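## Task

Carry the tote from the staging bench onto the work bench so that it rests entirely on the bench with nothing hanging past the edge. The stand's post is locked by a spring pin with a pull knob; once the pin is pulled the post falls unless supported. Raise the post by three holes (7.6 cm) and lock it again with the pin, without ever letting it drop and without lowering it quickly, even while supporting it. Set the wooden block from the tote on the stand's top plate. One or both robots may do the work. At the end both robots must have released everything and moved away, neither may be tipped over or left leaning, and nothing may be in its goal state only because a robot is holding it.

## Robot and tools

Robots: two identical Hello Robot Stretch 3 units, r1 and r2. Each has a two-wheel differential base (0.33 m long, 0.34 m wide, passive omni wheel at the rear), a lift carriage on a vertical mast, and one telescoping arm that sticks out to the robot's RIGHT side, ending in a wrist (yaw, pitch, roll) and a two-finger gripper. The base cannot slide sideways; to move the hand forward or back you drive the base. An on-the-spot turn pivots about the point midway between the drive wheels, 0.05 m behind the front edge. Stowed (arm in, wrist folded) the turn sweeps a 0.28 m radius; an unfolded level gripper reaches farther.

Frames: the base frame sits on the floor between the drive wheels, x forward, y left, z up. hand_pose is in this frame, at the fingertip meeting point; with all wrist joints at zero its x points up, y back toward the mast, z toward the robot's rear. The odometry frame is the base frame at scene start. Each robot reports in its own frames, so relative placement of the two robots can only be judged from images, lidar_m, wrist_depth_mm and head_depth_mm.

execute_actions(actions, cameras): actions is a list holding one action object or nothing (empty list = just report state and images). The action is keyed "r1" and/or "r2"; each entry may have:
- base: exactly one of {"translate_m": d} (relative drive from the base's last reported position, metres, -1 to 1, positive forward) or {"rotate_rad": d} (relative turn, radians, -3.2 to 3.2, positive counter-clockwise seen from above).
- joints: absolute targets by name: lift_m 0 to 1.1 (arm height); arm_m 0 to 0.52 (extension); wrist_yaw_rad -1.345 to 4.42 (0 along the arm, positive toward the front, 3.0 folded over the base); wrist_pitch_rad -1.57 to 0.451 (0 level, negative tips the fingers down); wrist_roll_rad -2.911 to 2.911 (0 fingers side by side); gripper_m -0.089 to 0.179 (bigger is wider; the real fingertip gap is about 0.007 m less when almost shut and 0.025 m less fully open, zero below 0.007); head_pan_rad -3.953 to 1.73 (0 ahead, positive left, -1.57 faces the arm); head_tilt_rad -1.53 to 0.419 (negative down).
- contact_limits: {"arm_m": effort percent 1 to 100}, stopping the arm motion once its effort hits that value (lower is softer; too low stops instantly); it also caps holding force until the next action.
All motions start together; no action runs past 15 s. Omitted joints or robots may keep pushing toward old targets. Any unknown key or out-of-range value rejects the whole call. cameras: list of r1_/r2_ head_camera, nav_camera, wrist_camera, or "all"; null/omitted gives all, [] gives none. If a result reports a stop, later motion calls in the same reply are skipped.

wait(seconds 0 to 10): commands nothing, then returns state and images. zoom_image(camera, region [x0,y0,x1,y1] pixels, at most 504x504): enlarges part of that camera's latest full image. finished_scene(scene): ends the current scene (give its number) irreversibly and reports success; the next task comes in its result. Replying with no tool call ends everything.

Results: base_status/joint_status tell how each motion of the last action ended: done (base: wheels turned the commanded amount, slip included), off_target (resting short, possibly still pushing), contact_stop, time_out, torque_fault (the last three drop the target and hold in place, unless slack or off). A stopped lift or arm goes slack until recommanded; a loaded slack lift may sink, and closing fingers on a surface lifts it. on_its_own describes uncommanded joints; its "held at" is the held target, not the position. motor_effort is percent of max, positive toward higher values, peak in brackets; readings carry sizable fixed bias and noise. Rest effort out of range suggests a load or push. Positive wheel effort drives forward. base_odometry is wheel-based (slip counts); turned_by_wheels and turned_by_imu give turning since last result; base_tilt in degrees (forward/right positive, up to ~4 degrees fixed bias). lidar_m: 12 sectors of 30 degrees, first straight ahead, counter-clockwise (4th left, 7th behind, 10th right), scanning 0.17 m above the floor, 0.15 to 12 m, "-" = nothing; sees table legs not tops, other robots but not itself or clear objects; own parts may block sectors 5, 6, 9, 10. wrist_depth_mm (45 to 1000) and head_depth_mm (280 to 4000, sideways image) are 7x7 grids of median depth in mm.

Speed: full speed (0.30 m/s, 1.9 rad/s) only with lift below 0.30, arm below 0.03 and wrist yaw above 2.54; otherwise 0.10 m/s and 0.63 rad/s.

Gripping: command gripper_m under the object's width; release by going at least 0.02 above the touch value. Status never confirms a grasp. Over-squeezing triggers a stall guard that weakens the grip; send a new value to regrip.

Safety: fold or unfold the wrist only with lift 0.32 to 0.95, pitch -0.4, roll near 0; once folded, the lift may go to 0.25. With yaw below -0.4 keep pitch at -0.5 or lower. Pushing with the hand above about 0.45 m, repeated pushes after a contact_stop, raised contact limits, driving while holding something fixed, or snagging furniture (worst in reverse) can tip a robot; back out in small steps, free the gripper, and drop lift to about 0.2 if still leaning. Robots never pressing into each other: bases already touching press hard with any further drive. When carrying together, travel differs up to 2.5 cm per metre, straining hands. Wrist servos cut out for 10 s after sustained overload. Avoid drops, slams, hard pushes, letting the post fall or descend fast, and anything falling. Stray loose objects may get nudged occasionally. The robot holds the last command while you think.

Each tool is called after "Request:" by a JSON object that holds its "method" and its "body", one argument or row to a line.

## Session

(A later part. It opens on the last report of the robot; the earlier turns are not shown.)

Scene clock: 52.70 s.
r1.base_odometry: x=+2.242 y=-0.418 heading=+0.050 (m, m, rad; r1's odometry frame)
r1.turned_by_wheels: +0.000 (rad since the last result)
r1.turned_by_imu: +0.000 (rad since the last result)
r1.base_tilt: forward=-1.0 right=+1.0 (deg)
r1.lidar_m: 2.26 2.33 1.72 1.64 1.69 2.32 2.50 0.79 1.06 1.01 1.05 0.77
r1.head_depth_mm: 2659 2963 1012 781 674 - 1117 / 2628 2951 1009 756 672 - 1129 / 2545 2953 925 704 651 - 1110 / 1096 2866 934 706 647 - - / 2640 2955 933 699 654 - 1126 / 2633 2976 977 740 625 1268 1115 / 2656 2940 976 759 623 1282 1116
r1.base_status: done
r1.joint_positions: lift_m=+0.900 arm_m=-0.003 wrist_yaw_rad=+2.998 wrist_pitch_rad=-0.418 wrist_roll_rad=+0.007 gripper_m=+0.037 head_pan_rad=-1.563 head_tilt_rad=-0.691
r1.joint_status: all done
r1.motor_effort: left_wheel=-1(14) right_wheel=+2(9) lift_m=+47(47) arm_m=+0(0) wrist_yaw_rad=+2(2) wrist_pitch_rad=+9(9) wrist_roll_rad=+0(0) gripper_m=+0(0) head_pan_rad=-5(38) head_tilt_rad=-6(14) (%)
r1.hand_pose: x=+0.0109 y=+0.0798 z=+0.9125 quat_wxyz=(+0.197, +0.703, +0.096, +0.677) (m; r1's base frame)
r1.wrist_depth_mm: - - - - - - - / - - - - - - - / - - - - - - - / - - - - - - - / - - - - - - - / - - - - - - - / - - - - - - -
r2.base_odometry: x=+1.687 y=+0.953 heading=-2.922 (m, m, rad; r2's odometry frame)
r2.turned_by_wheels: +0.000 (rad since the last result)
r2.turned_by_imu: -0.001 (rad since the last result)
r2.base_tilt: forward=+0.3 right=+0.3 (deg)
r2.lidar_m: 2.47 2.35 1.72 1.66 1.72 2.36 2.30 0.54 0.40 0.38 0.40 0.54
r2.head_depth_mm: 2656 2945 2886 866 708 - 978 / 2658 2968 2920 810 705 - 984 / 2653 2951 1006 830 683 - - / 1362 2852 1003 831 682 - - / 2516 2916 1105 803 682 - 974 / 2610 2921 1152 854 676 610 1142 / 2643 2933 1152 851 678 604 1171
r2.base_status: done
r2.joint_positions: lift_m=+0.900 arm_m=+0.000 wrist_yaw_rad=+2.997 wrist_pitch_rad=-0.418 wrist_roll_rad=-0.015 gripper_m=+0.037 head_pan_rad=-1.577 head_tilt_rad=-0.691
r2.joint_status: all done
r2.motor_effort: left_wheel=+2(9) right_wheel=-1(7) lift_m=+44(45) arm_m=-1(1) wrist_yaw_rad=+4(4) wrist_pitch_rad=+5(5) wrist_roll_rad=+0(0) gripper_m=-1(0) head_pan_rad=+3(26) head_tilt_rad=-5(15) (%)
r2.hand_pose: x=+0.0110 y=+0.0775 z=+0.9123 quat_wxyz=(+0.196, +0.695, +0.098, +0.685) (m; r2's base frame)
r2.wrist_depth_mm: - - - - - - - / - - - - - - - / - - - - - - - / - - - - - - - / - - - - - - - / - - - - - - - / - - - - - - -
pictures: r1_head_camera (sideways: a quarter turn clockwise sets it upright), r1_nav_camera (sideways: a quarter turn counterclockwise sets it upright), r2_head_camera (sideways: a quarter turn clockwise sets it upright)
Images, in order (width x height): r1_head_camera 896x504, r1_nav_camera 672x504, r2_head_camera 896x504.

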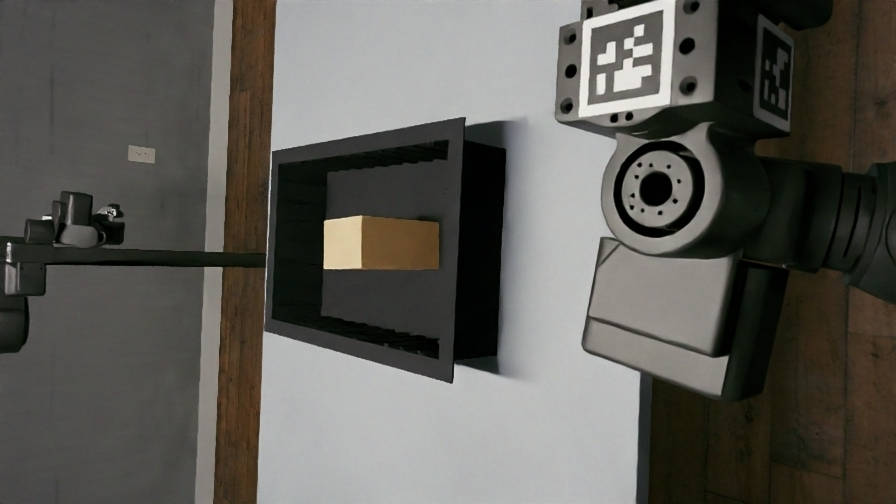

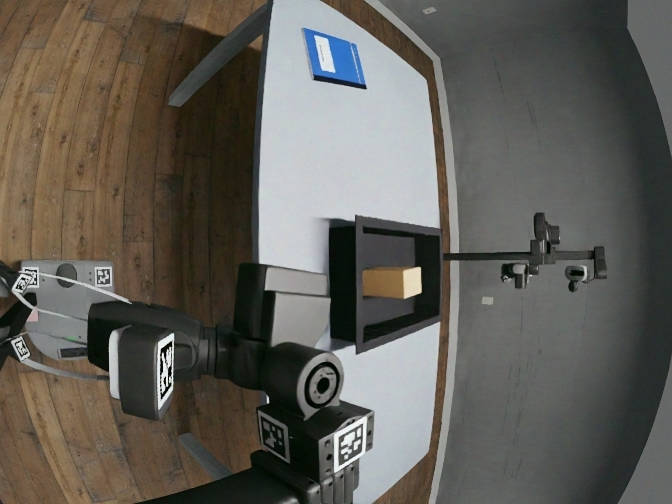

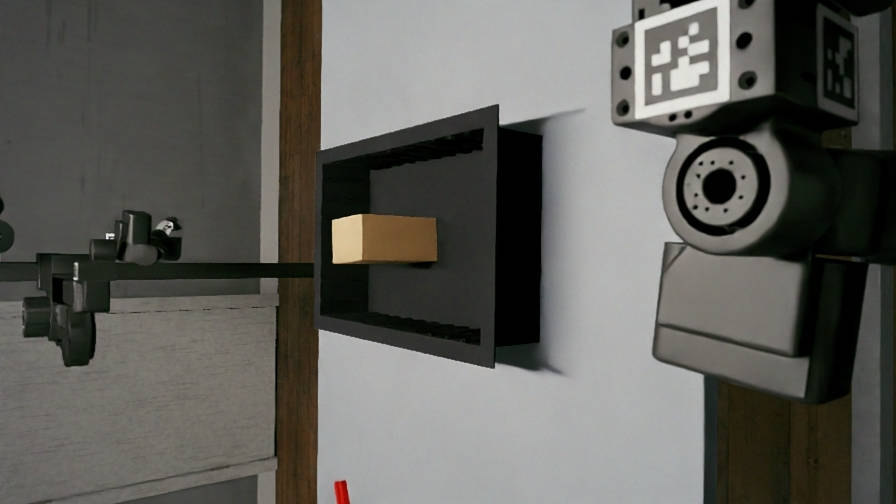

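Request:
{"method": "execute_actions", "body": {
  "actions": [
    {"r1":{"joints":{"lift_m":0.94,"wrist_yaw_rad":0}},"r2":{"joints":{"lift_m":0.94,"wrist_yaw_rad":0}}}
  ],
  "cameras": []
}}

Request:
{"method": "execute_actions", "body": {
  "actions": [
    {"r1":{"joints":{"lift_m":1.09,"wrist_roll_rad":1.57,"gripper_m":0.11}},"r2":{"joints":{"lift_m":1.09,"wrist_roll_rad":1.57,"gripper_m":0.11}}}
  ],
  "cameras": []
}}

Request:
{"method": "execute_actions", "body": {
  "actions": [
    {"r1":{"joints":{"wrist_pitch_rad":-1.55,"arm_m":0.2}},"r2":{"joints":{"wrist_pitch_rad":-1.55,"arm_m":0.2}}}
  ]
}}

Scene clock: 61.53 s.
r1.base_odometry: x=+2.242 y=-0.418 heading=+0.050 (m, m, rad; r1's odometry frame)
r1.turned_by_wheels: +0.000 (rad since the last result)
r1.turned_by_imu: +0.001 (rad since the last result)
r1.base_tilt: forward=-1.1 right=+1.0 (deg)
r1.lidar_m: 2.26 2.34 1.73 1.64 1.69 2.32 2.50 0.79 1.06 1.02 1.05 0.77
r1.head_depth_mm: 2618 2978 1012 810 - - - / 2631 2947 1009 757 - - - / 2641 2959 923 812 - - 1090 / 1030 2891 936 747 646 1274 1107 / 2632 2971 934 701 627 1270 1126 / 2632 2951 980 741 626 1267 1117 / 2643 2992 974 761 622 1262 1119
r1.base_status: not commanded
r1.joint_positions: lift_m=+0.940 arm_m=-0.003 wrist_yaw_rad=+0.003 wrist_pitch_rad=-0.418 wrist_roll_rad=+0.007 gripper_m=+0.037 head_pan_rad=-1.563 head_tilt_rad=-0.691
r1.joint_status: all done
r1.motor_effort: left_wheel=-3(3) right_wheel=+3(2) lift_m=+46(48) arm_m=+0(0) wrist_yaw_rad=-4(5) wrist_pitch_rad=+8(9) wrist_roll_rad=+0(0) gripper_m=+0(0) head_pan_rad=-5(5) head_tilt_rad=-4(4) (%)
r1.hand_pose: x=-0.0208 y=-0.3668 z=+0.9526 quat_wxyz=(+0.690, +0.147, -0.694, -0.146) (m; r1's base frame)
r1.wrist_depth_mm: - - - - - - - / - - - - - - - / 812 801 671 668 798 751 759 / 613 607 532 546 569 591 584 / 487 471 454 454 446 479 477 / 412 405 - 376 403 398 402 / 348 350 338 345 334 345 341
r2.base_odometry: x=+1.687 y=+0.953 heading=-2.922 (m, m, rad; r2's odometry frame)
r2.turned_by_wheels: +0.000 (rad since the last result)
r2.turned_by_imu: -0.001 (rad since the last result)
r2.base_tilt: forward=+0.3 right=+0.5 (deg)
r2.lidar_m: 2.48 2.35 1.72 1.66 1.72 2.36 2.31 0.54 0.40 0.38 0.40 0.54
r2.head_depth_mm: 2686 2965 2928 866 - - - / 2638 2979 2871 812 704 - - / 2632 2994 1007 844 - - - / 1241 2852 1002 849 - - 1173 / 1233 2978 1106 804 679 609 1170 / 2616 2955 1156 854 679 607 1172 / 2632 2934 1156 851 677 606 1171
r2.base_status: not commanded
r2.joint_positions: lift_m=+0.940 arm_m=+0.000 wrist_yaw_rad=+0.004 wrist_pitch_rad=-0.418 wrist_roll_rad=-0.015 gripper_m=+0.037 head_pan_rad=-1.577 head_tilt_rad=-0.691
r2.joint_status: all done
r2.motor_effort: left_wheel=+1(1) right_wheel=-1(1) lift_m=+44(46) arm_m=-1(1) wrist_yaw_rad=-4(6) wrist_pitch_rad=+5(5) wrist_roll_rad=+0(0) gripper_m=+0(0) head_pan_rad=+3(3) head_tilt_rad=-5(5) (%)
r2.hand_pose: x=-0.0207 y=-0.3689 z=+0.9524 quat_wxyz=(+0.697, +0.149, -0.686, -0.145) (m; r2's base frame)
r2.wrist_depth_mm: - - - - - - - / - - - - - - - / 796 802 748 692 752 804 816 / 587 581 523 566 562 596 597 / 460 461 392 379 384 471 473 / 380 384 401 387 394 389 384 / 326 326 319 328 318 329 328
pictures: none
No camera images: the call's "cameras" was empty. Leave "cameras" out to get every camera's image.

Scene clock: 63.73 s.
r1.base_odometry: x=+2.242 y=-0.418 heading=+0.050 (m, m, rad; r1's odometry frame)
r1.turned_by_wheels: +0.000 (rad since the last result)
r1.turned_by_imu: +0.000 (rad since the last result)
r1.base_tilt: forward=-1.1 right=+0.9 (deg)
r1.lidar_m: 2.26 2.34 1.73 1.64 1.69 2.32 2.49 0.79 1.06 1.01 1.05 0.77
r1.head_depth_mm: - - - - 608 1286 1143 / - - - - - 1287 1131 / - - - - - 1292 1130 / 2566 2897 1277 - 623 1280 1128 / 2634 2967 937 690 628 1268 1130 / 2642 2972 981 741 625 1269 1123 / 2675 2972 974 757 623 1260 1114
r1.base_status: not commanded
r1.joint_positions: lift_m=+1.090 arm_m=-0.003 wrist_yaw_rad=+0.003 wrist_pitch_rad=-0.418 wrist_roll_rad=+1.566 gripper_m=+0.110 head_pan_rad=-1.563 head_tilt_rad=-0.691
r1.joint_status: all done
r1.motor_effort: left_wheel=-3(2) right_wheel=+2(2) lift_m=+46(46) arm_m=+0(0) wrist_yaw_rad=-3(4) wrist_pitch_rad=+8(9) wrist_roll_rad=+1(2) gripper_m=+1(80) head_pan_rad=-5(5) head_tilt_rad=-3(5) (%)
r1.hand_pose: x=-0.0208 y=-0.3667 z=+1.1023 quat_wxyz=(+0.003, +0.002, -0.978, -0.208) (m; r1's base frame)
r1.wrist_depth_mm: - - - 911 581 434 346 / - - - - 588 428 348 / - - - 773 569 410 352 / - 900 - - 508 415 356 / - - - - 605 420 356 / - - - - 667 425 360 / - - - - 668 484 369
r2.base_odometry: x=+1.687 y=+0.953 heading=-2.922 (m, m, rad; r2's odometry frame)
r2.turned_by_wheels: +0.000 (rad since the last result)
r2.turned_by_imu: +0.000 (rad since the last result)
r2.base_tilt: forward=+0.3 right=+0.4 (deg)
r2.lidar_m: 2.47 2.34 1.72 1.66 1.72 2.37 2.30 0.54 0.40 0.38 0.40 0.54
r2.head_depth_mm: - - - - - 612 1177 / - - - - - 1288 1179 / - - - - - 1289 1169 / 1016 2855 1599 - 660 608 1179 / 2607 2959 2062 - 680 610 1178 / 2629 2941 1150 856 678 606 1164 / 2604 2957 1154 853 677 605 1167
r2.base_status: not commanded
r2.joint_positions: lift_m=+1.090 arm_m=+0.000 wrist_yaw_rad=+0.003 wrist_pitch_rad=-0.418 wrist_roll_rad=+1.568 gripper_m=+0.110 head_pan_rad=-1.577 head_tilt_rad=-0.691
r2.joint_status: all done
r2.motor_effort: left_wheel=+1(1) right_wheel=-1(2) lift_m=+45(46) arm_m=-1(1) wrist_yaw_rad=-4(5) wrist_pitch_rad=+5(5) wrist_roll_rad=+1(1) gripper_m=+1(80) head_pan_rad=+3(3) head_tilt_rad=-5(4) (%)
r2.hand_pose: x=-0.0207 y=-0.3688 z=+1.1022 quat_wxyz=(+0.002, +0.002, -0.978, -0.208) (m; r2's base frame)
r2.wrist_depth_mm: - - - - 576 413 323 / - - - - 551 415 327 / - - - 774 589 419 329 / - - - 804 596 434 334 / - - - - 575 429 334 / - - - - 692 423 341 / - - - - 654 456 346
pictures: none
No camera images: the call's "cameras" was empty. Leave "cameras" out to get every camera's image.

Scene clock: 66.47 s.
r1.base_odometry: x=+2.242 y=-0.418 heading=+0.050 (m, m, rad; r1's odometry frame)
r1.turned_by_wheels: +0.000 (rad since the last result)
r1.turned_by_imu: +0.001 (rad since the last result)
r1.base_tilt: forward=-1.1 right=+0.9 (deg)
r1.lidar_m: 2.26 2.33 1.72 1.64 1.69 2.31 2.50 0.79 1.06 1.02 1.05 0.77
r1.head_depth_mm: - 2999 936 782 639 1283 1132 / - 3006 963 754 636 1287 1136 / - - - 702 616 1278 1134 / 1288 2159 734 705 629 1272 1129 / 2640 2952 935 699 630 1280 1128 / 2646 3040 981 739 624 1261 1122 / 2673 2953 973 759 622 1291 1121
r1.base_status: not commanded
r1.joint_positions: lift_m=+1.090 arm_m=+0.200 wrist_yaw_rad=+0.001 wrist_pitch_rad=-1.544 wrist_roll_rad=+1.566 gripper_m=+0.110 head_pan_rad=-1.563 head_tilt_rad=-0.691
r1.joint_status: all done
r1.motor_effort: left_wheel=-3(2) right_wheel=+2(2) lift_m=+46(46) arm_m=+4(1) wrist_yaw_rad=-1(3) wrist_pitch_rad=-4(7) wrist_roll_rad=+1(1) gripper_m=+1(1) head_pan_rad=-4(4) head_tilt_rad=-3(4) (%)
r1.hand_pose: x=-0.0216 y=-0.3273 z=+0.9717 quat_wxyz=(+0.002, +0.002, -0.716, -0.698) (m; r1's base frame)
r1.wrist_depth_mm: 351 344 346 - - - - / 276 354 351 - - - - / 359 360 362 - - - - / 363 356 368 - - - - / 375 340 377 - - - - / 383 292 384 - - - - / 360 - 390 - - - -
r2.base_odometry: x=+1.687 y=+0.953 heading=-2.922 (m, m, rad; r2's odometry frame)
r2.turned_by_wheels: +0.000 (rad since the last result)
r2.turned_by_imu: -0.001 (rad since the last result)
r2.base_tilt: forward=+0.3 right=+0.5 (deg)
r2.lidar_m: 2.47 2.35 1.72 1.66 1.73 2.36 2.31 0.54 0.40 0.38 0.40 0.54
r2.head_depth_mm: 2710 3099 3050 865 687 611 1181 / - 3122 3151 811 682 612 1170 / - - - 824 681 610 1176 / 917 2186 - 849 692 610 1172 / 2641 2942 1130 800 680 608 1165 / 2613 2901 1150 854 680 606 1171 / 2603 2912 1146 855 677 607 1164
r2.base_status: not commanded
r2.joint_positions: lift_m=+1.090 arm_m=+0.200 wrist_yaw_rad=+0.002 wrist_pitch_rad=-1.542 wrist_roll_rad=+1.568 gripper_m=+0.110 head_pan_rad=-1.577 head_tilt_rad=-0.691
r2.joint_status: all done
r2.motor_effort: left_wheel=+1(1) right_wheel=-1(1) lift_m=+44(44) arm_m=+4(4) wrist_yaw_rad=-2(4) wrist_pitch_rad=-3(4) wrist_roll_rad=+1(1) gripper_m=+0(1) head_pan_rad=+3(4) head_tilt_rad=-4(5) (%)
r2.hand_pose: x=-0.0216 y=-0.3276 z=+0.9716 quat_wxyz=(+0.002, +0.001, -0.717, -0.697) (m; r2's base frame)
r2.wrist_depth_mm: 345 347 340 - - - - / 270 355 352 - - - - / 363 356 358 - - - - / 373 360 371 - - - - / 379 360 377 - - - - / 370 300 388 - - - - / 311 404 396 - - - -
pictures: r1_head_camera (sideways: a quarter turn clockwise sets it upright), r1_nav_camera (sideways: a quarter turn counterclockwise sets it upright), r1_wrist_camera, r2_head_camera (sideways: a quarter turn clockwise sets it upright), r2_nav_camera (sideways: a quarter turn counterclockwise sets it upright), r2_wrist_camera
Images, in order (width x height): r1_head_camera 896x504, r1_nav_camera 672x504, r1_wrist_camera 644x364, r2_head_camera 896x504, r2_nav_camera 672x504, r2_wrist_camera 644x364.

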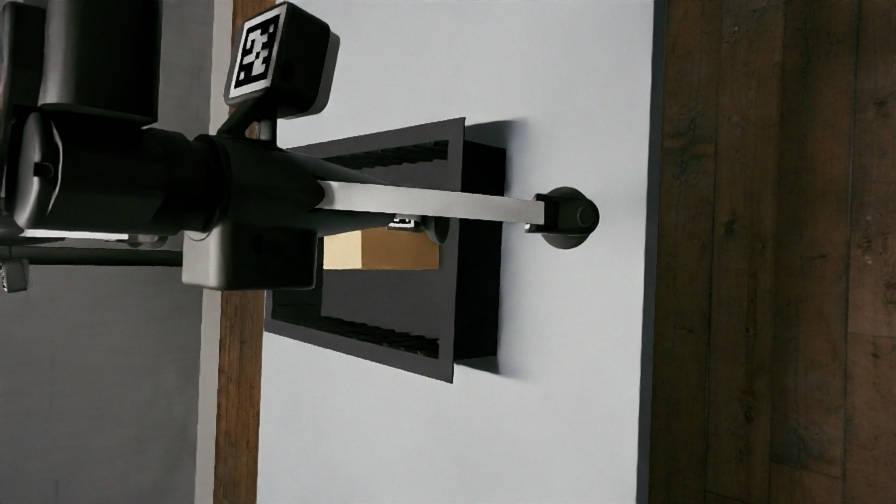

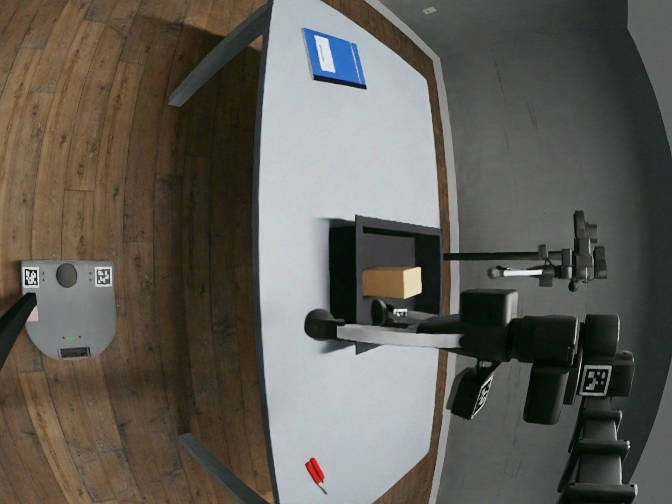

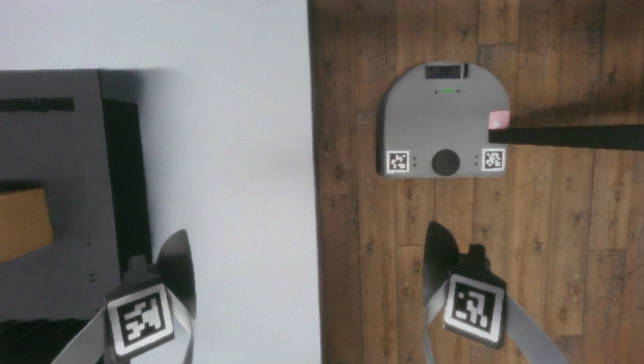

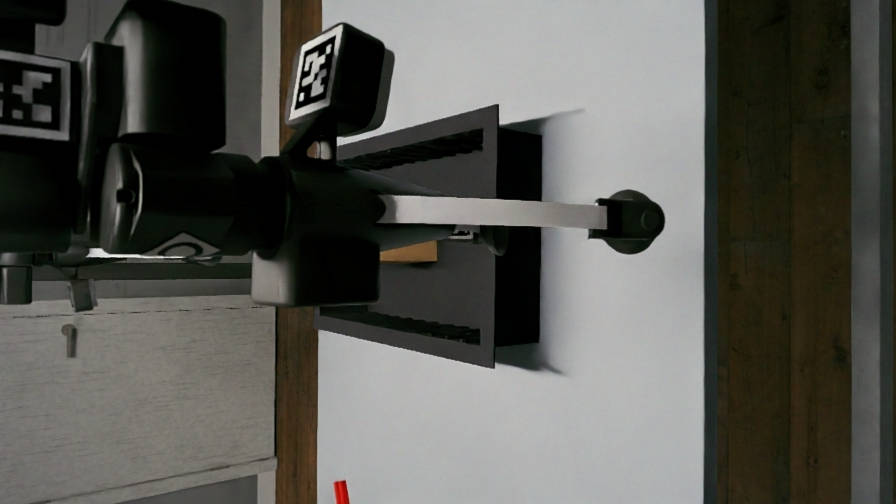

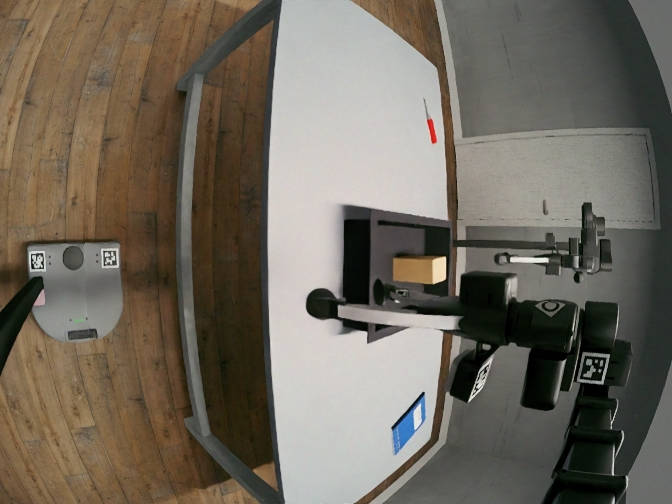

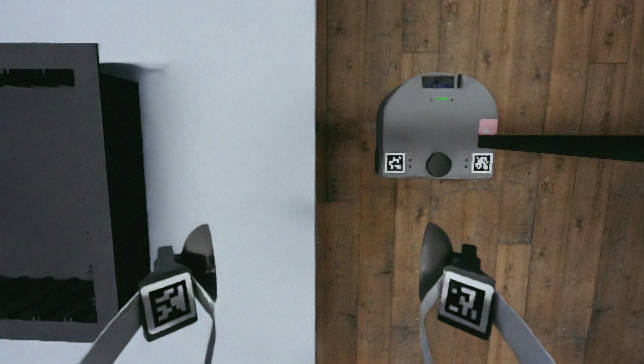

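Request:
{"method": "execute_actions", "body": {
  "actions": [
    {"r1":{"base":{"translate_m":0.025},"joints":{"arm_m":0.375,"gripper_m":0.08,"lift_m":1.0}},"r2":{"base":{"translate_m":0.008},"joints":{"arm_m":0.40,"gripper_m":0.08,"lift_m":1.0}}}
  ],
  "cameras": ["r1_head_camera","r2_head_camera","r1_wrist_camera","r2_wrist_camera"]
}}

Scene clock: 72.77 s.
r1.base_odometry: x=+2.267 y=-0.417 heading=+0.050 (m, m, rad; r1's odometry frame)
r1.turned_by_wheels: +0.000 (rad since the last result)
r1.turned_by_imu: +0.001 (rad since the last result)
r1.base_tilt: forward=-1.1 right=+0.9 (deg)
r1.lidar_m: 2.23 2.31 1.72 1.64 1.69 2.32 2.52 0.81 1.05 1.01 1.05 0.75
r1.head_depth_mm: 2523 - 1013 783 639 1288 1137 / - 2990 950 732 636 1282 1136 / - - 925 704 632 1284 1135 / 787 2888 944 703 629 1272 1131 / 2624 2965 933 701 628 1276 1128 / 2658 2952 982 761 625 1272 1128 / 2639 2949 973 760 621 1260 1123
r1.base_status: done
r1.joint_positions: lift_m=+1.000 arm_m=+0.375 wrist_yaw_rad=+0.001 wrist_pitch_rad=-1.545 wrist_roll_rad=+1.566 gripper_m=+0.080 head_pan_rad=-1.563 head_tilt_rad=-0.691
r1.joint_status: all done
r1.motor_effort: left_wheel=-3(6) right_wheel=+2(6) lift_m=+35(39) arm_m=+5(1) wrist_yaw_rad=-1(1) wrist_pitch_rad=-3(4) wrist_roll_rad=+1(1) gripper_m=+0(79) head_pan_rad=-5(5) head_tilt_rad=-3(4) (%)
r1.hand_pose: x=-0.0216 y=-0.5021 z=+0.8821 quat_wxyz=(+0.002, +0.002, -0.716, -0.698) (m; r1's base frame)
r1.wrist_depth_mm: 177 178 181 177 259 257 977 / 264 263 262 193 262 263 969 / 272 269 268 268 267 267 - / 273 267 273 274 273 276 - / 166 227 280 278 282 281 - / 164 284 285 283 289 287 - / 292 290 290 291 293 - -
r2.base_odometry: x=+1.679 y=+0.951 heading=-2.922 (m, m, rad; r2's odometry frame)
r2.turned_by_wheels: +0.000 (rad since the last result)
r2.turned_by_imu: -0.001 (rad since the last result)
r2.base_tilt: forward=+0.3 right=+0.3 (deg)
r2.lidar_m: 2.47 2.35 1.72 1.66 1.72 2.36 2.31 0.54 0.40 0.38 0.40 0.54
r2.head_depth_mm: 2671 - 1119 862 684 609 1180 / 2600 - 2881 805 683 611 1173 / 2570 - 1005 856 681 610 1178 / 767 2892 - 848 680 610 1180 / 2631 2957 1099 797 679 608 1173 / 2624 2971 1160 854 679 607 1174 / 2628 2979 1147 854 676 605 1167
r2.base_status: done
r2.joint_positions: lift_m=+1.000 arm_m=+0.400 wrist_yaw_rad=+0.002 wrist_pitch_rad=-1.543 wrist_roll_rad=+1.568 gripper_m=+0.080 head_pan_rad=-1.577 head_tilt_rad=-0.691
r2.joint_status: all done
r2.motor_effort: left_wheel=+1(5) right_wheel=-1(3) lift_m=+27(36) arm_m=+4(5) wrist_yaw_rad=-2(2) wrist_pitch_rad=-3(3) wrist_roll_rad=+1(0) gripper_m=+0(80) head_pan_rad=+4(3) head_tilt_rad=-5(4) (%)
r2.hand_pose: x=-0.0216 y=-0.5273 z=+0.8822 quat_wxyz=(+0.002, +0.001, -0.716, -0.698) (m; r2's base frame)
r2.wrist_depth_mm: 191 187 186 174 255 252 936 / 265 264 263 258 260 258 968 / 271 268 267 265 266 263 991 / 251 277 274 269 272 271 - / 276 283 280 277 279 278 - / 291 290 288 285 288 285 - / 262 264 261 269 293 296 -
pictures: r1_head_camera (sideways: a quarter turn clockwise sets it upright), r1_wrist_camera, r2_head_camera (sideways: a quarter turn clockwise sets it upright), r2_wrist_camera
Images, in order (width x height): r1_head_camera 896x504, r1_wrist_camera 644x364, r2_head_camera 896x504, r2_wrist_camera 644x364.

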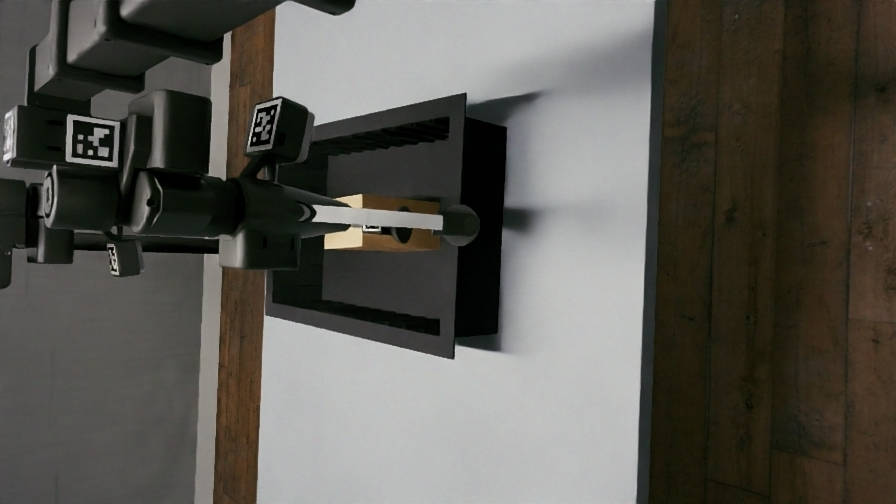

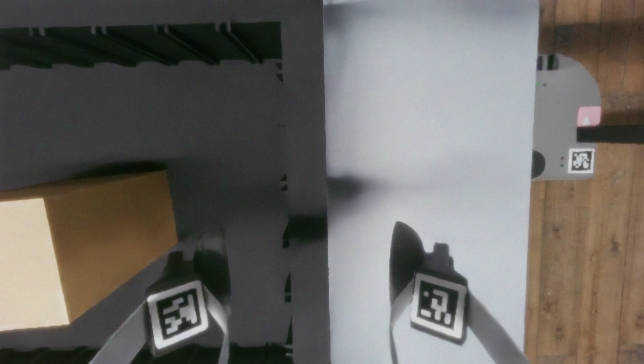

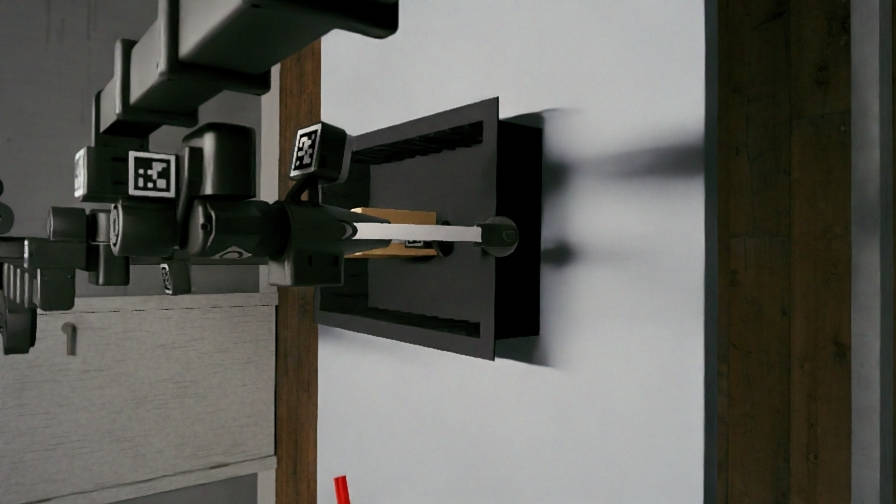

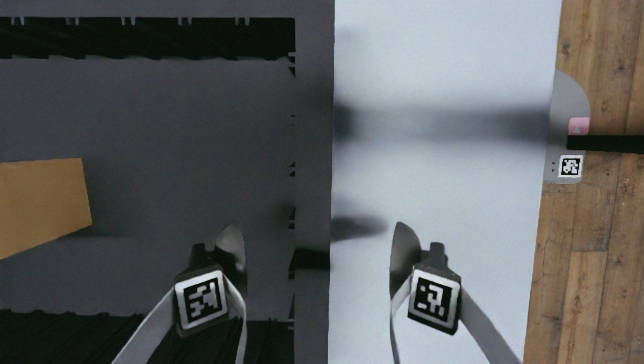

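Request:
{"method": "execute_actions", "body": {
  "actions": [
    {"r1":{"joints":{"arm_m":0.383,"lift_m":0.915}},"r2":{"joints":{"arm_m":0.408,"lift_m":0.915}}}
  ],
  "cameras": ["r1_head_camera","r2_head_camera","r1_wrist_camera","r2_wrist_camera"]
}}

Scene clock: 77.37 s.
r1.base_odometry: x=+2.267 y=-0.417 heading=+0.050 (m, m, rad; r1's odometry frame)
r1.turned_by_wheels: +0.000 (rad since the last result)
r1.turned_by_imu: +0.001 (rad since the last result)
r1.base_tilt: forward=-1.0 right=+0.9 (deg)
r1.lidar_m: 2.23 2.32 1.72 1.64 1.69 2.31 2.51 0.81 1.05 1.01 1.05 0.75
r1.head_depth_mm: 2607 2941 - - 621 1283 1138 / 2620 2863 943 731 636 1283 1137 / 2551 - - 705 634 1281 1131 / 790 2879 950 702 629 1274 1130 / 2632 2991 930 701 628 1275 1124 / 2643 2975 982 765 624 1264 1123 / 2643 3006 977 762 622 1260 1116
r1.base_status: not commanded
r1.joint_positions: lift_m=+0.915 arm_m=+0.383 wrist_yaw_rad=+0.001 wrist_pitch_rad=-1.545 wrist_roll_rad=+1.566 gripper_m=+0.080 head_pan_rad=-1.563 head_tilt_rad=-0.691
r1.joint_status: all done
r1.motor_effort: left_wheel=-3(2) right_wheel=+2(2) lift_m=+35(36) arm_m=+4(7) wrist_yaw_rad=-1(1) wrist_pitch_rad=-3(3) wrist_roll_rad=+1(1) gripper_m=+0(0) head_pan_rad=-5(5) head_tilt_rad=-4(4) (%)
r1.hand_pose: x=-0.0216 y=-0.5100 z=+0.7971 quat_wxyz=(+0.002, +0.002, -0.716, -0.698) (m; r1's base frame)
r1.wrist_depth_mm: 176 169 170 95 179 178 178 / 182 183 181 98 183 181 181 / 187 185 184 99 185 185 185 / 188 189 188 102 190 190 187 / 157 192 190 104 194 193 193 / 153 195 196 106 198 196 197 / 182 202 202 109 203 201 200
r2.base_odometry: x=+1.679 y=+0.951 heading=-2.922 (m, m, rad; r2's odometry frame)
r2.turned_by_wheels: +0.000 (rad since the last result)
r2.turned_by_imu: -0.001 (rad since the last result)
r2.base_tilt: forward=+0.3 right=+0.3 (deg)
r2.lidar_m: 2.46 2.35 1.72 1.66 1.72 2.36 2.31 0.54 0.40 0.38 0.40 0.54
r2.head_depth_mm: 2654 2985 3089 - - 948 1181 / 2629 2921 - 778 684 612 1180 / 2630 2853 - 827 683 611 1176 / 1285 817 3044 820 672 609 1175 / 2502 2981 1103 797 679 608 1174 / 2595 2991 1150 851 678 607 1173 / 2617 2936 1155 851 673 606 1162
r2.base_status: not commanded
r2.joint_positions: lift_m=+0.915 arm_m=+0.408 wrist_yaw_rad=+0.002 wrist_pitch_rad=-1.543 wrist_roll_rad=+1.568 gripper_m=+0.080 head_pan_rad=-1.577 head_tilt_rad=-0.691
r2.joint_status: all done
r2.motor_effort: left_wheel=+1(1) right_wheel=-1(1) lift_m=+26(26) arm_m=+4(4) wrist_yaw_rad=-2(2) wrist_pitch_rad=-3(3) wrist_roll_rad=+1(0) gripper_m=+0(0) head_pan_rad=+3(3) head_tilt_rad=-4(4) (%)
r2.hand_pose: x=-0.0216 y=-0.5353 z=+0.7972 quat_wxyz=(+0.002, +0.001, -0.716, -0.698) (m; r2's base frame)
r2.wrist_depth_mm: 177 175 174 92 174 172 171 / 181 179 178 94 178 177 176 / 185 183 183 97 183 181 179 / 191 189 187 99 187 185 184 / 194 193 192 102 191 190 188 / 200 198 197 104 197 195 193 / 205 204 202 107 201 200 200
pictures: r1_head_camera (sideways: a quarter turn clockwise sets it upright), r1_wrist_camera, r2_head_camera (sideways: a quarter turn clockwise sets it upright), r2_wrist_camera
Images, in order (width x height): r1_head_camera 896x504, r1_wrist_camera 644x364, r2_head_camera 896x504, r2_wrist_camera 644x364.

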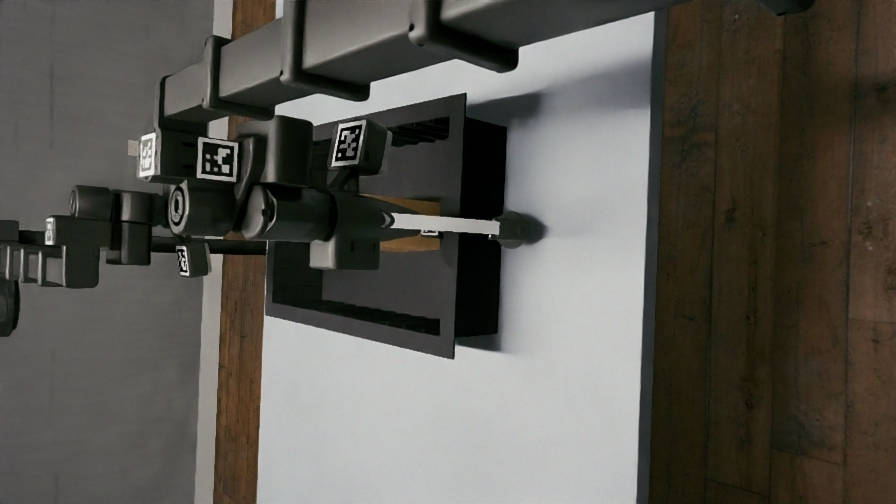

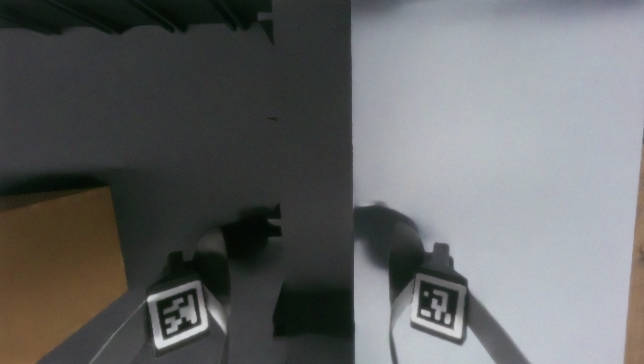

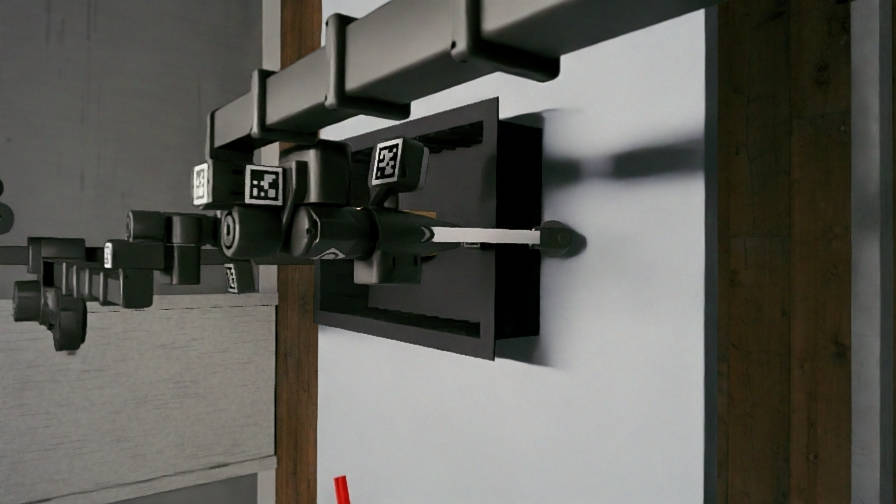

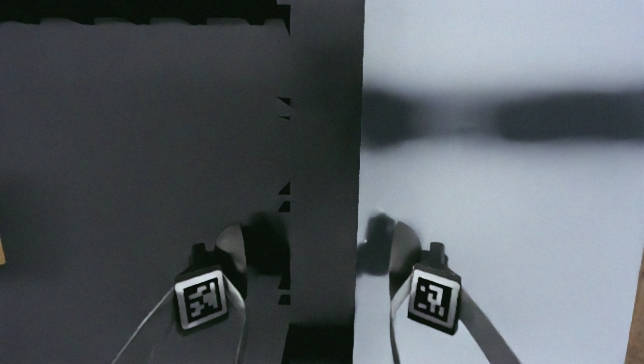

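Tips are near the table. Raise a little and close.

Request:
{"method": "execute_actions", "body": {
  "actions": [
    {"r1":{"joints":{"arm_m":0.388,"lift_m":0.925,"gripper_m":-0.03},"contact_limits":{"arm_m":15}},"r2":{"joints":{"arm_m":0.411,"lift_m":0.925,"gripper_m":-0.03},"contact_limits":{"arm_m":15}}}
  ],
  "cameras": ["r1_head_camera","r2_head_camera","r1_wrist_camera","r2_wrist_camera"]
}}

Scene clock: 82.73 s.
r1.base_odometry: x=+2.267 y=-0.417 heading=+0.050 (m, m, rad; r1's odometry frame)
r1.turned_by_wheels: +0.000 (rad since the last result)
r1.turned_by_imu: +0.001 (rad since the last result)
r1.base_tilt: forward=-1.1 right=+0.8 (deg)
r1.lidar_m: 2.24 2.31 1.73 1.64 1.69 2.32 2.52 0.81 1.06 1.02 1.05 0.75
r1.head_depth_mm: 2635 2955 - - 623 1289 1136 / 2631 - 933 732 638 1284 1132 / 2553 - - 705 633 1282 1134 / 749 2852 933 704 632 1269 1127 / 2633 2958 930 702 628 1268 1120 / 2661 3017 980 762 625 1261 1125 / 2638 2922 974 758 623 1267 1113
r1.base_status: not commanded
r1.joint_positions: lift_m=+0.925 arm_m=+0.388 wrist_yaw_rad=+0.001 wrist_pitch_rad=-1.569 wrist_roll_rad=+1.566 gripper_m=-0.029 head_pan_rad=-1.563 head_tilt_rad=-0.691
r1.joint_status: all done
r1.motor_effort: left_wheel=-2(3) right_wheel=+2(2) lift_m=+46(49) arm_m=+4(5) wrist_yaw_rad=-1(1) wrist_pitch_rad=+9(10) wrist_roll_rad=+1(1) gripper_m=-23(98) head_pan_rad=-4(4) head_tilt_rad=-5(5) (%)
r1.contact_limits: arm_m 15 (drawing in: default 32, maximum 52; extending or still: default 44, maximum 71)
r1.hand_pose: x=-0.0216 y=-0.5089 z=+0.8073 quat_wxyz=(+0.002, +0.002, -0.708, -0.707) (m; r1's base frame)
r1.wrist_depth_mm: 177 175 180 105 189 189 192 / 188 190 189 108 193 193 194 / 192 193 194 110 197 197 199 / 196 197 197 112 201 201 203 / 158 199 201 114 205 205 208 / 155 204 205 117 209 210 213 / 187 210 212 119 216 214 217
r2.base_odometry: x=+1.679 y=+0.951 heading=-2.922 (m, m, rad; r2's odometry frame)
r2.turned_by_wheels: +0.000 (rad since the last result)
r2.turned_by_imu: -0.001 (rad since the last result)
r2.base_tilt: forward=+0.2 right=+0.5 (deg)
r2.lidar_m: 2.47 2.34 1.72 1.66 1.72 2.37 2.31 0.54 0.40 0.38 0.40 0.54
r2.head_depth_mm: 2700 3024 3218 - 666 613 1181 / 2630 2930 - 776 683 612 1174 / 2656 2874 - 825 684 609 1178 / 1250 803 3059 826 672 607 1179 / 2539 2909 1099 794 679 607 1170 / 2642 2979 1166 851 677 607 1166 / 2655 3003 1152 853 674 606 1165
r2.base_status: not commanded
r2.joint_positions: lift_m=+0.925 arm_m=+0.411 wrist_yaw_rad=+0.002 wrist_pitch_rad=-1.561 wrist_roll_rad=+1.568 gripper_m=-0.029 head_pan_rad=-1.577 head_tilt_rad=-0.691
r2.joint_status: all done
r2.motor_effort: left_wheel=+1(1) right_wheel=-1(1) lift_m=+43(46) arm_m=+4(4) wrist_yaw_rad=-2(1) wrist_pitch_rad=+2(3) wrist_roll_rad=+1(1) gripper_m=-29(99) head_pan_rad=+3(3) head_tilt_rad=-4(4) (%)
r2.contact_limits: arm_m 15 (drawing in: default 30, maximum 49; extending or still: default 40, maximum 66)
r2.hand_pose: x=-0.0216 y=-0.5337 z=+0.8069 quat_wxyz=(+0.002, +0.001, -0.710, -0.704) (m; r2's base frame)
r2.wrist_depth_mm: 183 183 183 101 184 184 183 / 187 187 186 104 188 188 188 / 192 191 192 106 192 193 192 / 197 196 196 109 198 197 197 / 202 201 201 111 201 201 203 / 207 207 206 114 208 207 209 / 213 213 212 118 214 213 214
pictures: r1_head_camera (sideways: a quarter turn clockwise sets it upright), r1_wrist_camera, r2_head_camera (sideways: a quarter turn clockwise sets it upright), r2_wrist_camera
Images, in order (width x height): r1_head_camera 896x504, r1_wrist_camera 644x364, r2_head_camera 896x504, r2_wrist_camera 644x364.

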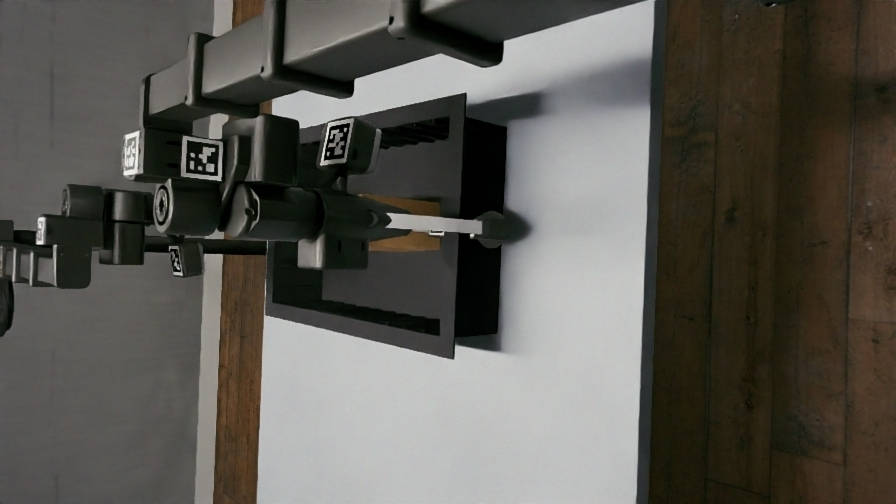

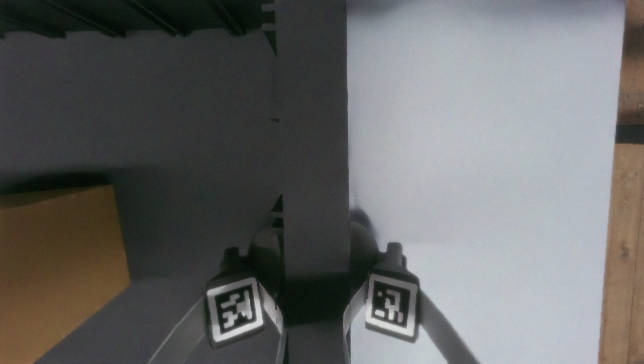

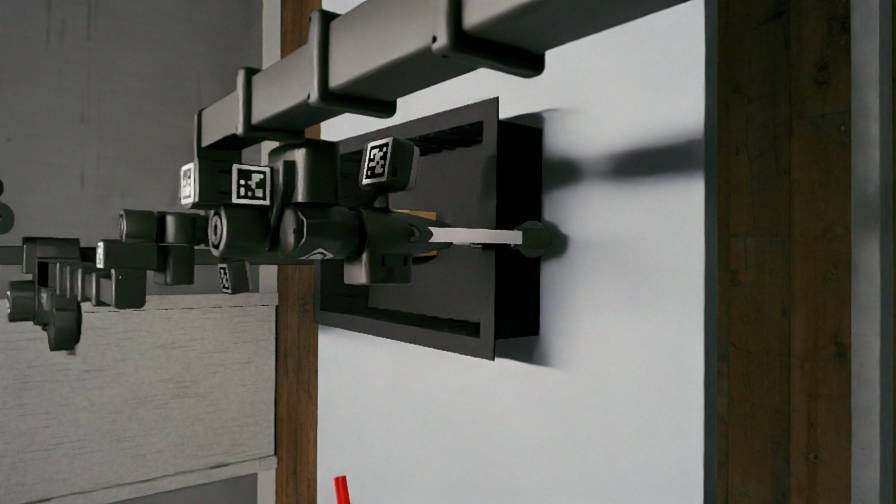

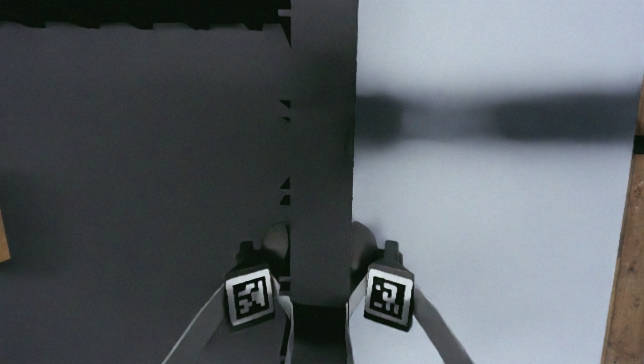

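Request:
{"method": "execute_actions", "body": {
  "actions": [
    {"r1":{"joints":{"arm_m":0.383,"gripper_m":-0.055}},"r2":{"joints":{"arm_m":0.407,"gripper_m":-0.055}}}
  ],
  "cameras": []
}}

Request:
{"method": "execute_actions", "body": {
  "actions": [
    {"r1":{"joints":{"lift_m":0.96}},"r2":{"joints":{"lift_m":0.96}}}
  ],
  "cameras": ["r1_head_camera","r2_head_camera","r1_wrist_camera","r2_wrist_camera"]
}}

Scene clock: 88.00 s.
r1.base_odometry: x=+2.267 y=-0.417 heading=+0.050 (m, m, rad; r1's odometry frame)
r1.turned_by_wheels: +0.000 (rad since the last result)
r1.turned_by_imu: +0.001 (rad since the last result)
r1.base_tilt: forward=-1.0 right=+1.0 (deg)
r1.lidar_m: 2.24 2.31 1.72 1.64 1.69 2.32 2.52 0.81 1.06 1.02 1.05 0.75
r1.head_depth_mm: 2606 2973 - - 622 1287 1139 / 2612 - 934 733 635 1287 1137 / 2556 - - 704 633 1277 1129 / 750 2853 935 705 630 1273 1143 / 2664 2945 932 701 630 1270 1125 / 2681 2961 980 764 624 1262 1125 / 2655 2969 975 762 622 1265 1122
r1.base_status: not commanded
r1.joint_positions: lift_m=+0.925 arm_m=+0.383 wrist_yaw_rad=+0.001 wrist_pitch_rad=-1.557 wrist_roll_rad=+1.566 gripper_m=-0.053 head_pan_rad=-1.563 head_tilt_rad=-0.691
r1.joint_status: all done
r1.motor_effort: left_wheel=-2(3) right_wheel=+2(2) lift_m=+43(45) arm_m=-3(1) wrist_yaw_rad=-1(1) wrist_pitch_rad=+3(9) wrist_roll_rad=+1(1) gripper_m=-30(97) head_pan_rad=-5(5) head_tilt_rad=-5(4) (%)
r1.hand_pose: x=-0.0216 y=-0.5072 z=+0.8071 quat_wxyz=(+0.002, +0.002, -0.712, -0.703) (m; r1's base frame)
r1.wrist_depth_mm: 176 176 178 106 189 189 188 / 192 191 191 107 193 194 193 / 193 194 194 110 197 196 197 / 197 198 198 112 200 200 202 / 160 202 203 114 203 204 207 / 157 206 - 116 209 210 211 / 188 212 212 120 215 214 214
r2.base_odometry: x=+1.679 y=+0.951 heading=-2.922 (m, m, rad; r2's odometry frame)
r2.turned_by_wheels: +0.000 (rad since the last result)
r2.turned_by_imu: -0.001 (rad since the last result)
r2.base_tilt: forward=+0.2 right=+0.4 (deg)
r2.lidar_m: 2.46 2.35 1.72 1.66 1.72 2.37 2.31 0.54 0.40 0.38 0.40 0.54
r2.head_depth_mm: 2636 2934 3174 - 666 612 1179 / 2632 2961 - 774 683 611 1171 / 2676 2868 - 827 681 609 1173 / 1253 809 2944 821 671 610 1169 / 2510 2935 1098 795 680 606 1169 / 2629 2967 1160 853 678 607 1170 / 2625 2946 1153 852 676 607 1167
r2.base_status: not commanded
r2.joint_positions: lift_m=+0.925 arm_m=+0.407 wrist_yaw_rad=+0.002 wrist_pitch_rad=-1.551 wrist_roll_rad=+1.568 gripper_m=-0.053 head_pan_rad=-1.577 head_tilt_rad=-0.691
r2.joint_status: all done
r2.motor_effort: left_wheel=+1(1) right_wheel=-1(1) lift_m=+43(44) arm_m=-5(5) wrist_yaw_rad=-2(1) wrist_pitch_rad=-1(3) wrist_roll_rad=+1(1) gripper_m=-40(99) head_pan_rad=+3(3) head_tilt_rad=-4(4) (%)
r2.hand_pose: x=-0.0216 y=-0.5329 z=+0.8068 quat_wxyz=(+0.002, +0.001, -0.714, -0.700) (m; r2's base frame)
r2.wrist_depth_mm: 184 184 183 101 183 183 181 / 190 189 187 104 187 187 186 / 193 192 191 106 192 191 191 / 199 197 197 109 197 195 196 / 204 203 201 111 202 201 201 / 208 207 207 114 206 206 206 / 215 213 214 118 214 213 214
pictures: none
No camera images: the call's "cameras" was empty. Leave "cameras" out to get every camera's image.

Scene clock: 89.13 s.
r1.base_odometry: x=+2.267 y=-0.417 heading=+0.050 (m, m, rad; r1's odometry frame)
r1.turned_by_wheels: +0.000 (rad since the last result)
r1.turned_by_imu: +0.000 (rad since the last result)
r1.base_tilt: forward=-1.1 right=+1.0 (deg)
r1.lidar_m: 2.23 2.31 1.72 1.65 1.69 2.32 2.52 0.81 1.06 1.01 1.05 0.75
r1.head_depth_mm: 2641 - 931 760 638 1284 1144 / 2581 - 971 714 637 1281 1130 / 2499 - 869 684 632 1282 1129 / 731 2871 863 703 630 1276 1125 / 2636 2940 874 697 628 1276 1128 / 2669 2956 979 766 626 1263 1123 / 2667 2970 971 761 622 1262 1121
r1.base_status: not commanded
r1.joint_positions: lift_m=+0.960 arm_m=+0.383 wrist_yaw_rad=+0.001 wrist_pitch_rad=-1.557 wrist_roll_rad=+1.566 gripper_m=-0.047 head_pan_rad=-1.563 head_tilt_rad=-0.691
r1.joint_status: all done
r1.on_its_own: gripper_m is held at -0.048, not at your -0.055, by its stall guard, which is still easing
r1.motor_effort: left_wheel=-2(4) right_wheel=+1(2) lift_m=+52(54) arm_m=-1(3) wrist_yaw_rad=-1(2) wrist_pitch_rad=+3(4) wrist_roll_rad=+1(1) gripper_m=-26(31) head_pan_rad=-5(5) head_tilt_rad=-4(5) (%)
r1.hand_pose: x=-0.0216 y=-0.5073 z=+0.8418 quat_wxyz=(+0.002, +0.002, -0.712, -0.702) (m; r1's base frame)
r1.wrist_depth_mm: 174 175 179 112 221 220 923 / 196 195 196 114 226 225 938 / 199 201 202 117 231 230 603 / 202 203 203 119 235 235 - / 159 207 208 121 239 240 - / 156 213 212 124 244 244 - / 191 217 219 127 253 251 -
r2.base_odometry: x=+1.679 y=+0.951 heading=-2.922 (m, m, rad; r2's odometry frame)
r2.turned_by_wheels: +0.000 (rad since the last result)
r2.turned_by_imu: +0.000 (rad since the last result)
r2.base_tilt: forward=+0.3 right=+0.3 (deg)
r2.lidar_m: 2.47 2.35 1.73 1.66 1.72 2.36 2.31 0.54 0.40 0.38 0.40 0.54
r2.head_depth_mm: 2659 2949 - 835 686 612 1177 / 2633 2822 1116 780 685 610 1187 / 2665 - - 810 683 609 1174 / 1231 846 - 808 681 611 1172 / 2517 2936 1050 720 678 608 1169 / 2633 2952 1151 850 679 606 1169 / 2591 2977 1152 850 678 604 1172
r2.base_status: not commanded
r2.joint_positions: lift_m=+0.960 arm_m=+0.407 wrist_yaw_rad=+0.002 wrist_pitch_rad=-1.550 wrist_roll_rad=+1.568 gripper_m=-0.046 head_pan_rad=-1.577 head_tilt_rad=-0.691
r2.joint_status: all done
r2.on_its_own: gripper_m is held at -0.048, not at your -0.055, by its stall guard, which is still easing
r2.motor_effort: left_wheel=+2(3) right_wheel=-2(2) lift_m=+47(50) arm_m=-3(4) wrist_yaw_rad=-2(2) wrist_pitch_rad=-1(1) wrist_roll_rad=+1(1) gripper_m=-35(40) head_pan_rad=+3(3) head_tilt_rad=-5(3) (%)
r2.hand_pose: x=-0.0216 y=-0.5331 z=+0.8416 quat_wxyz=(+0.002, +0.001, -0.714, -0.700) (m; r2's base frame)
r2.wrist_depth_mm: 186 187 187 105 216 214 214 / 195 193 192 108 221 219 222 / 199 197 197 110 228 224 225 / 204 203 201 113 232 231 978 / 210 208 206 116 237 238 - / 214 214 212 119 243 242 - / 221 219 220 123 250 249 -
pictures: r1_head_camera (sideways: a quarter turn clockwise sets it upright), r1_wrist_camera, r2_head_camera (sideways: a quarter turn clockwise sets it upright), r2_wrist_camera
Images, in order (width x height): r1_head_camera 896x504, r1_wrist_camera 644x364, r2_head_camera 896x504, r2_wrist_camera 644x364.

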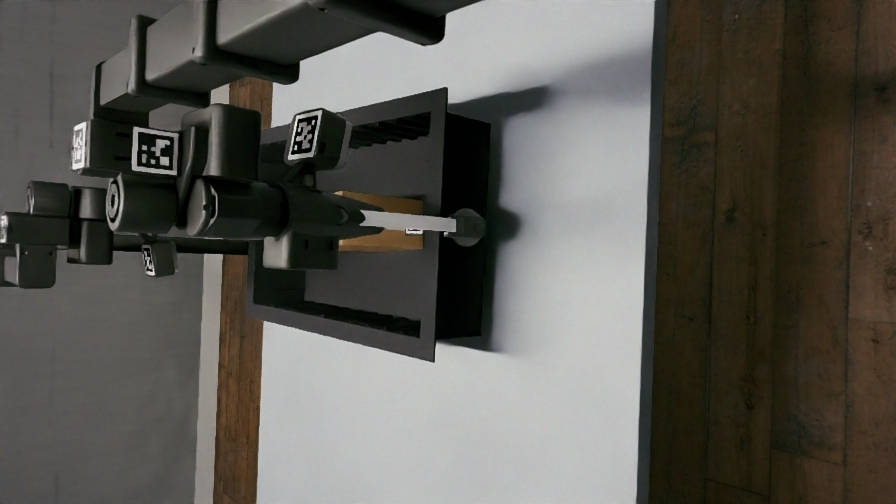

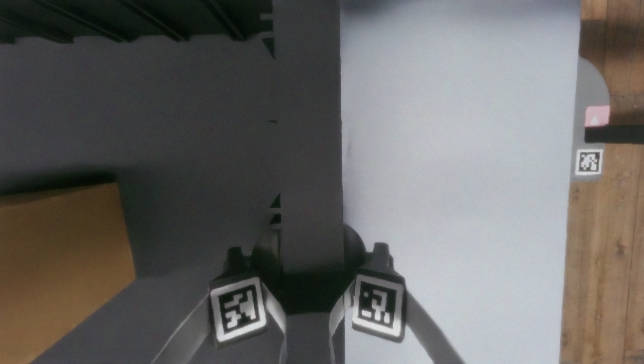

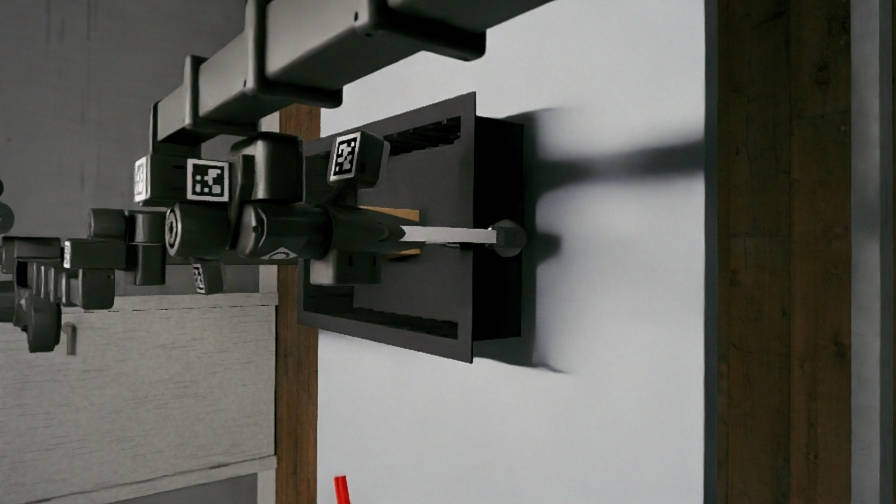

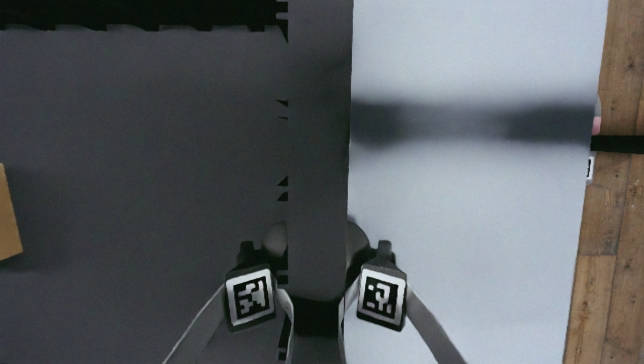

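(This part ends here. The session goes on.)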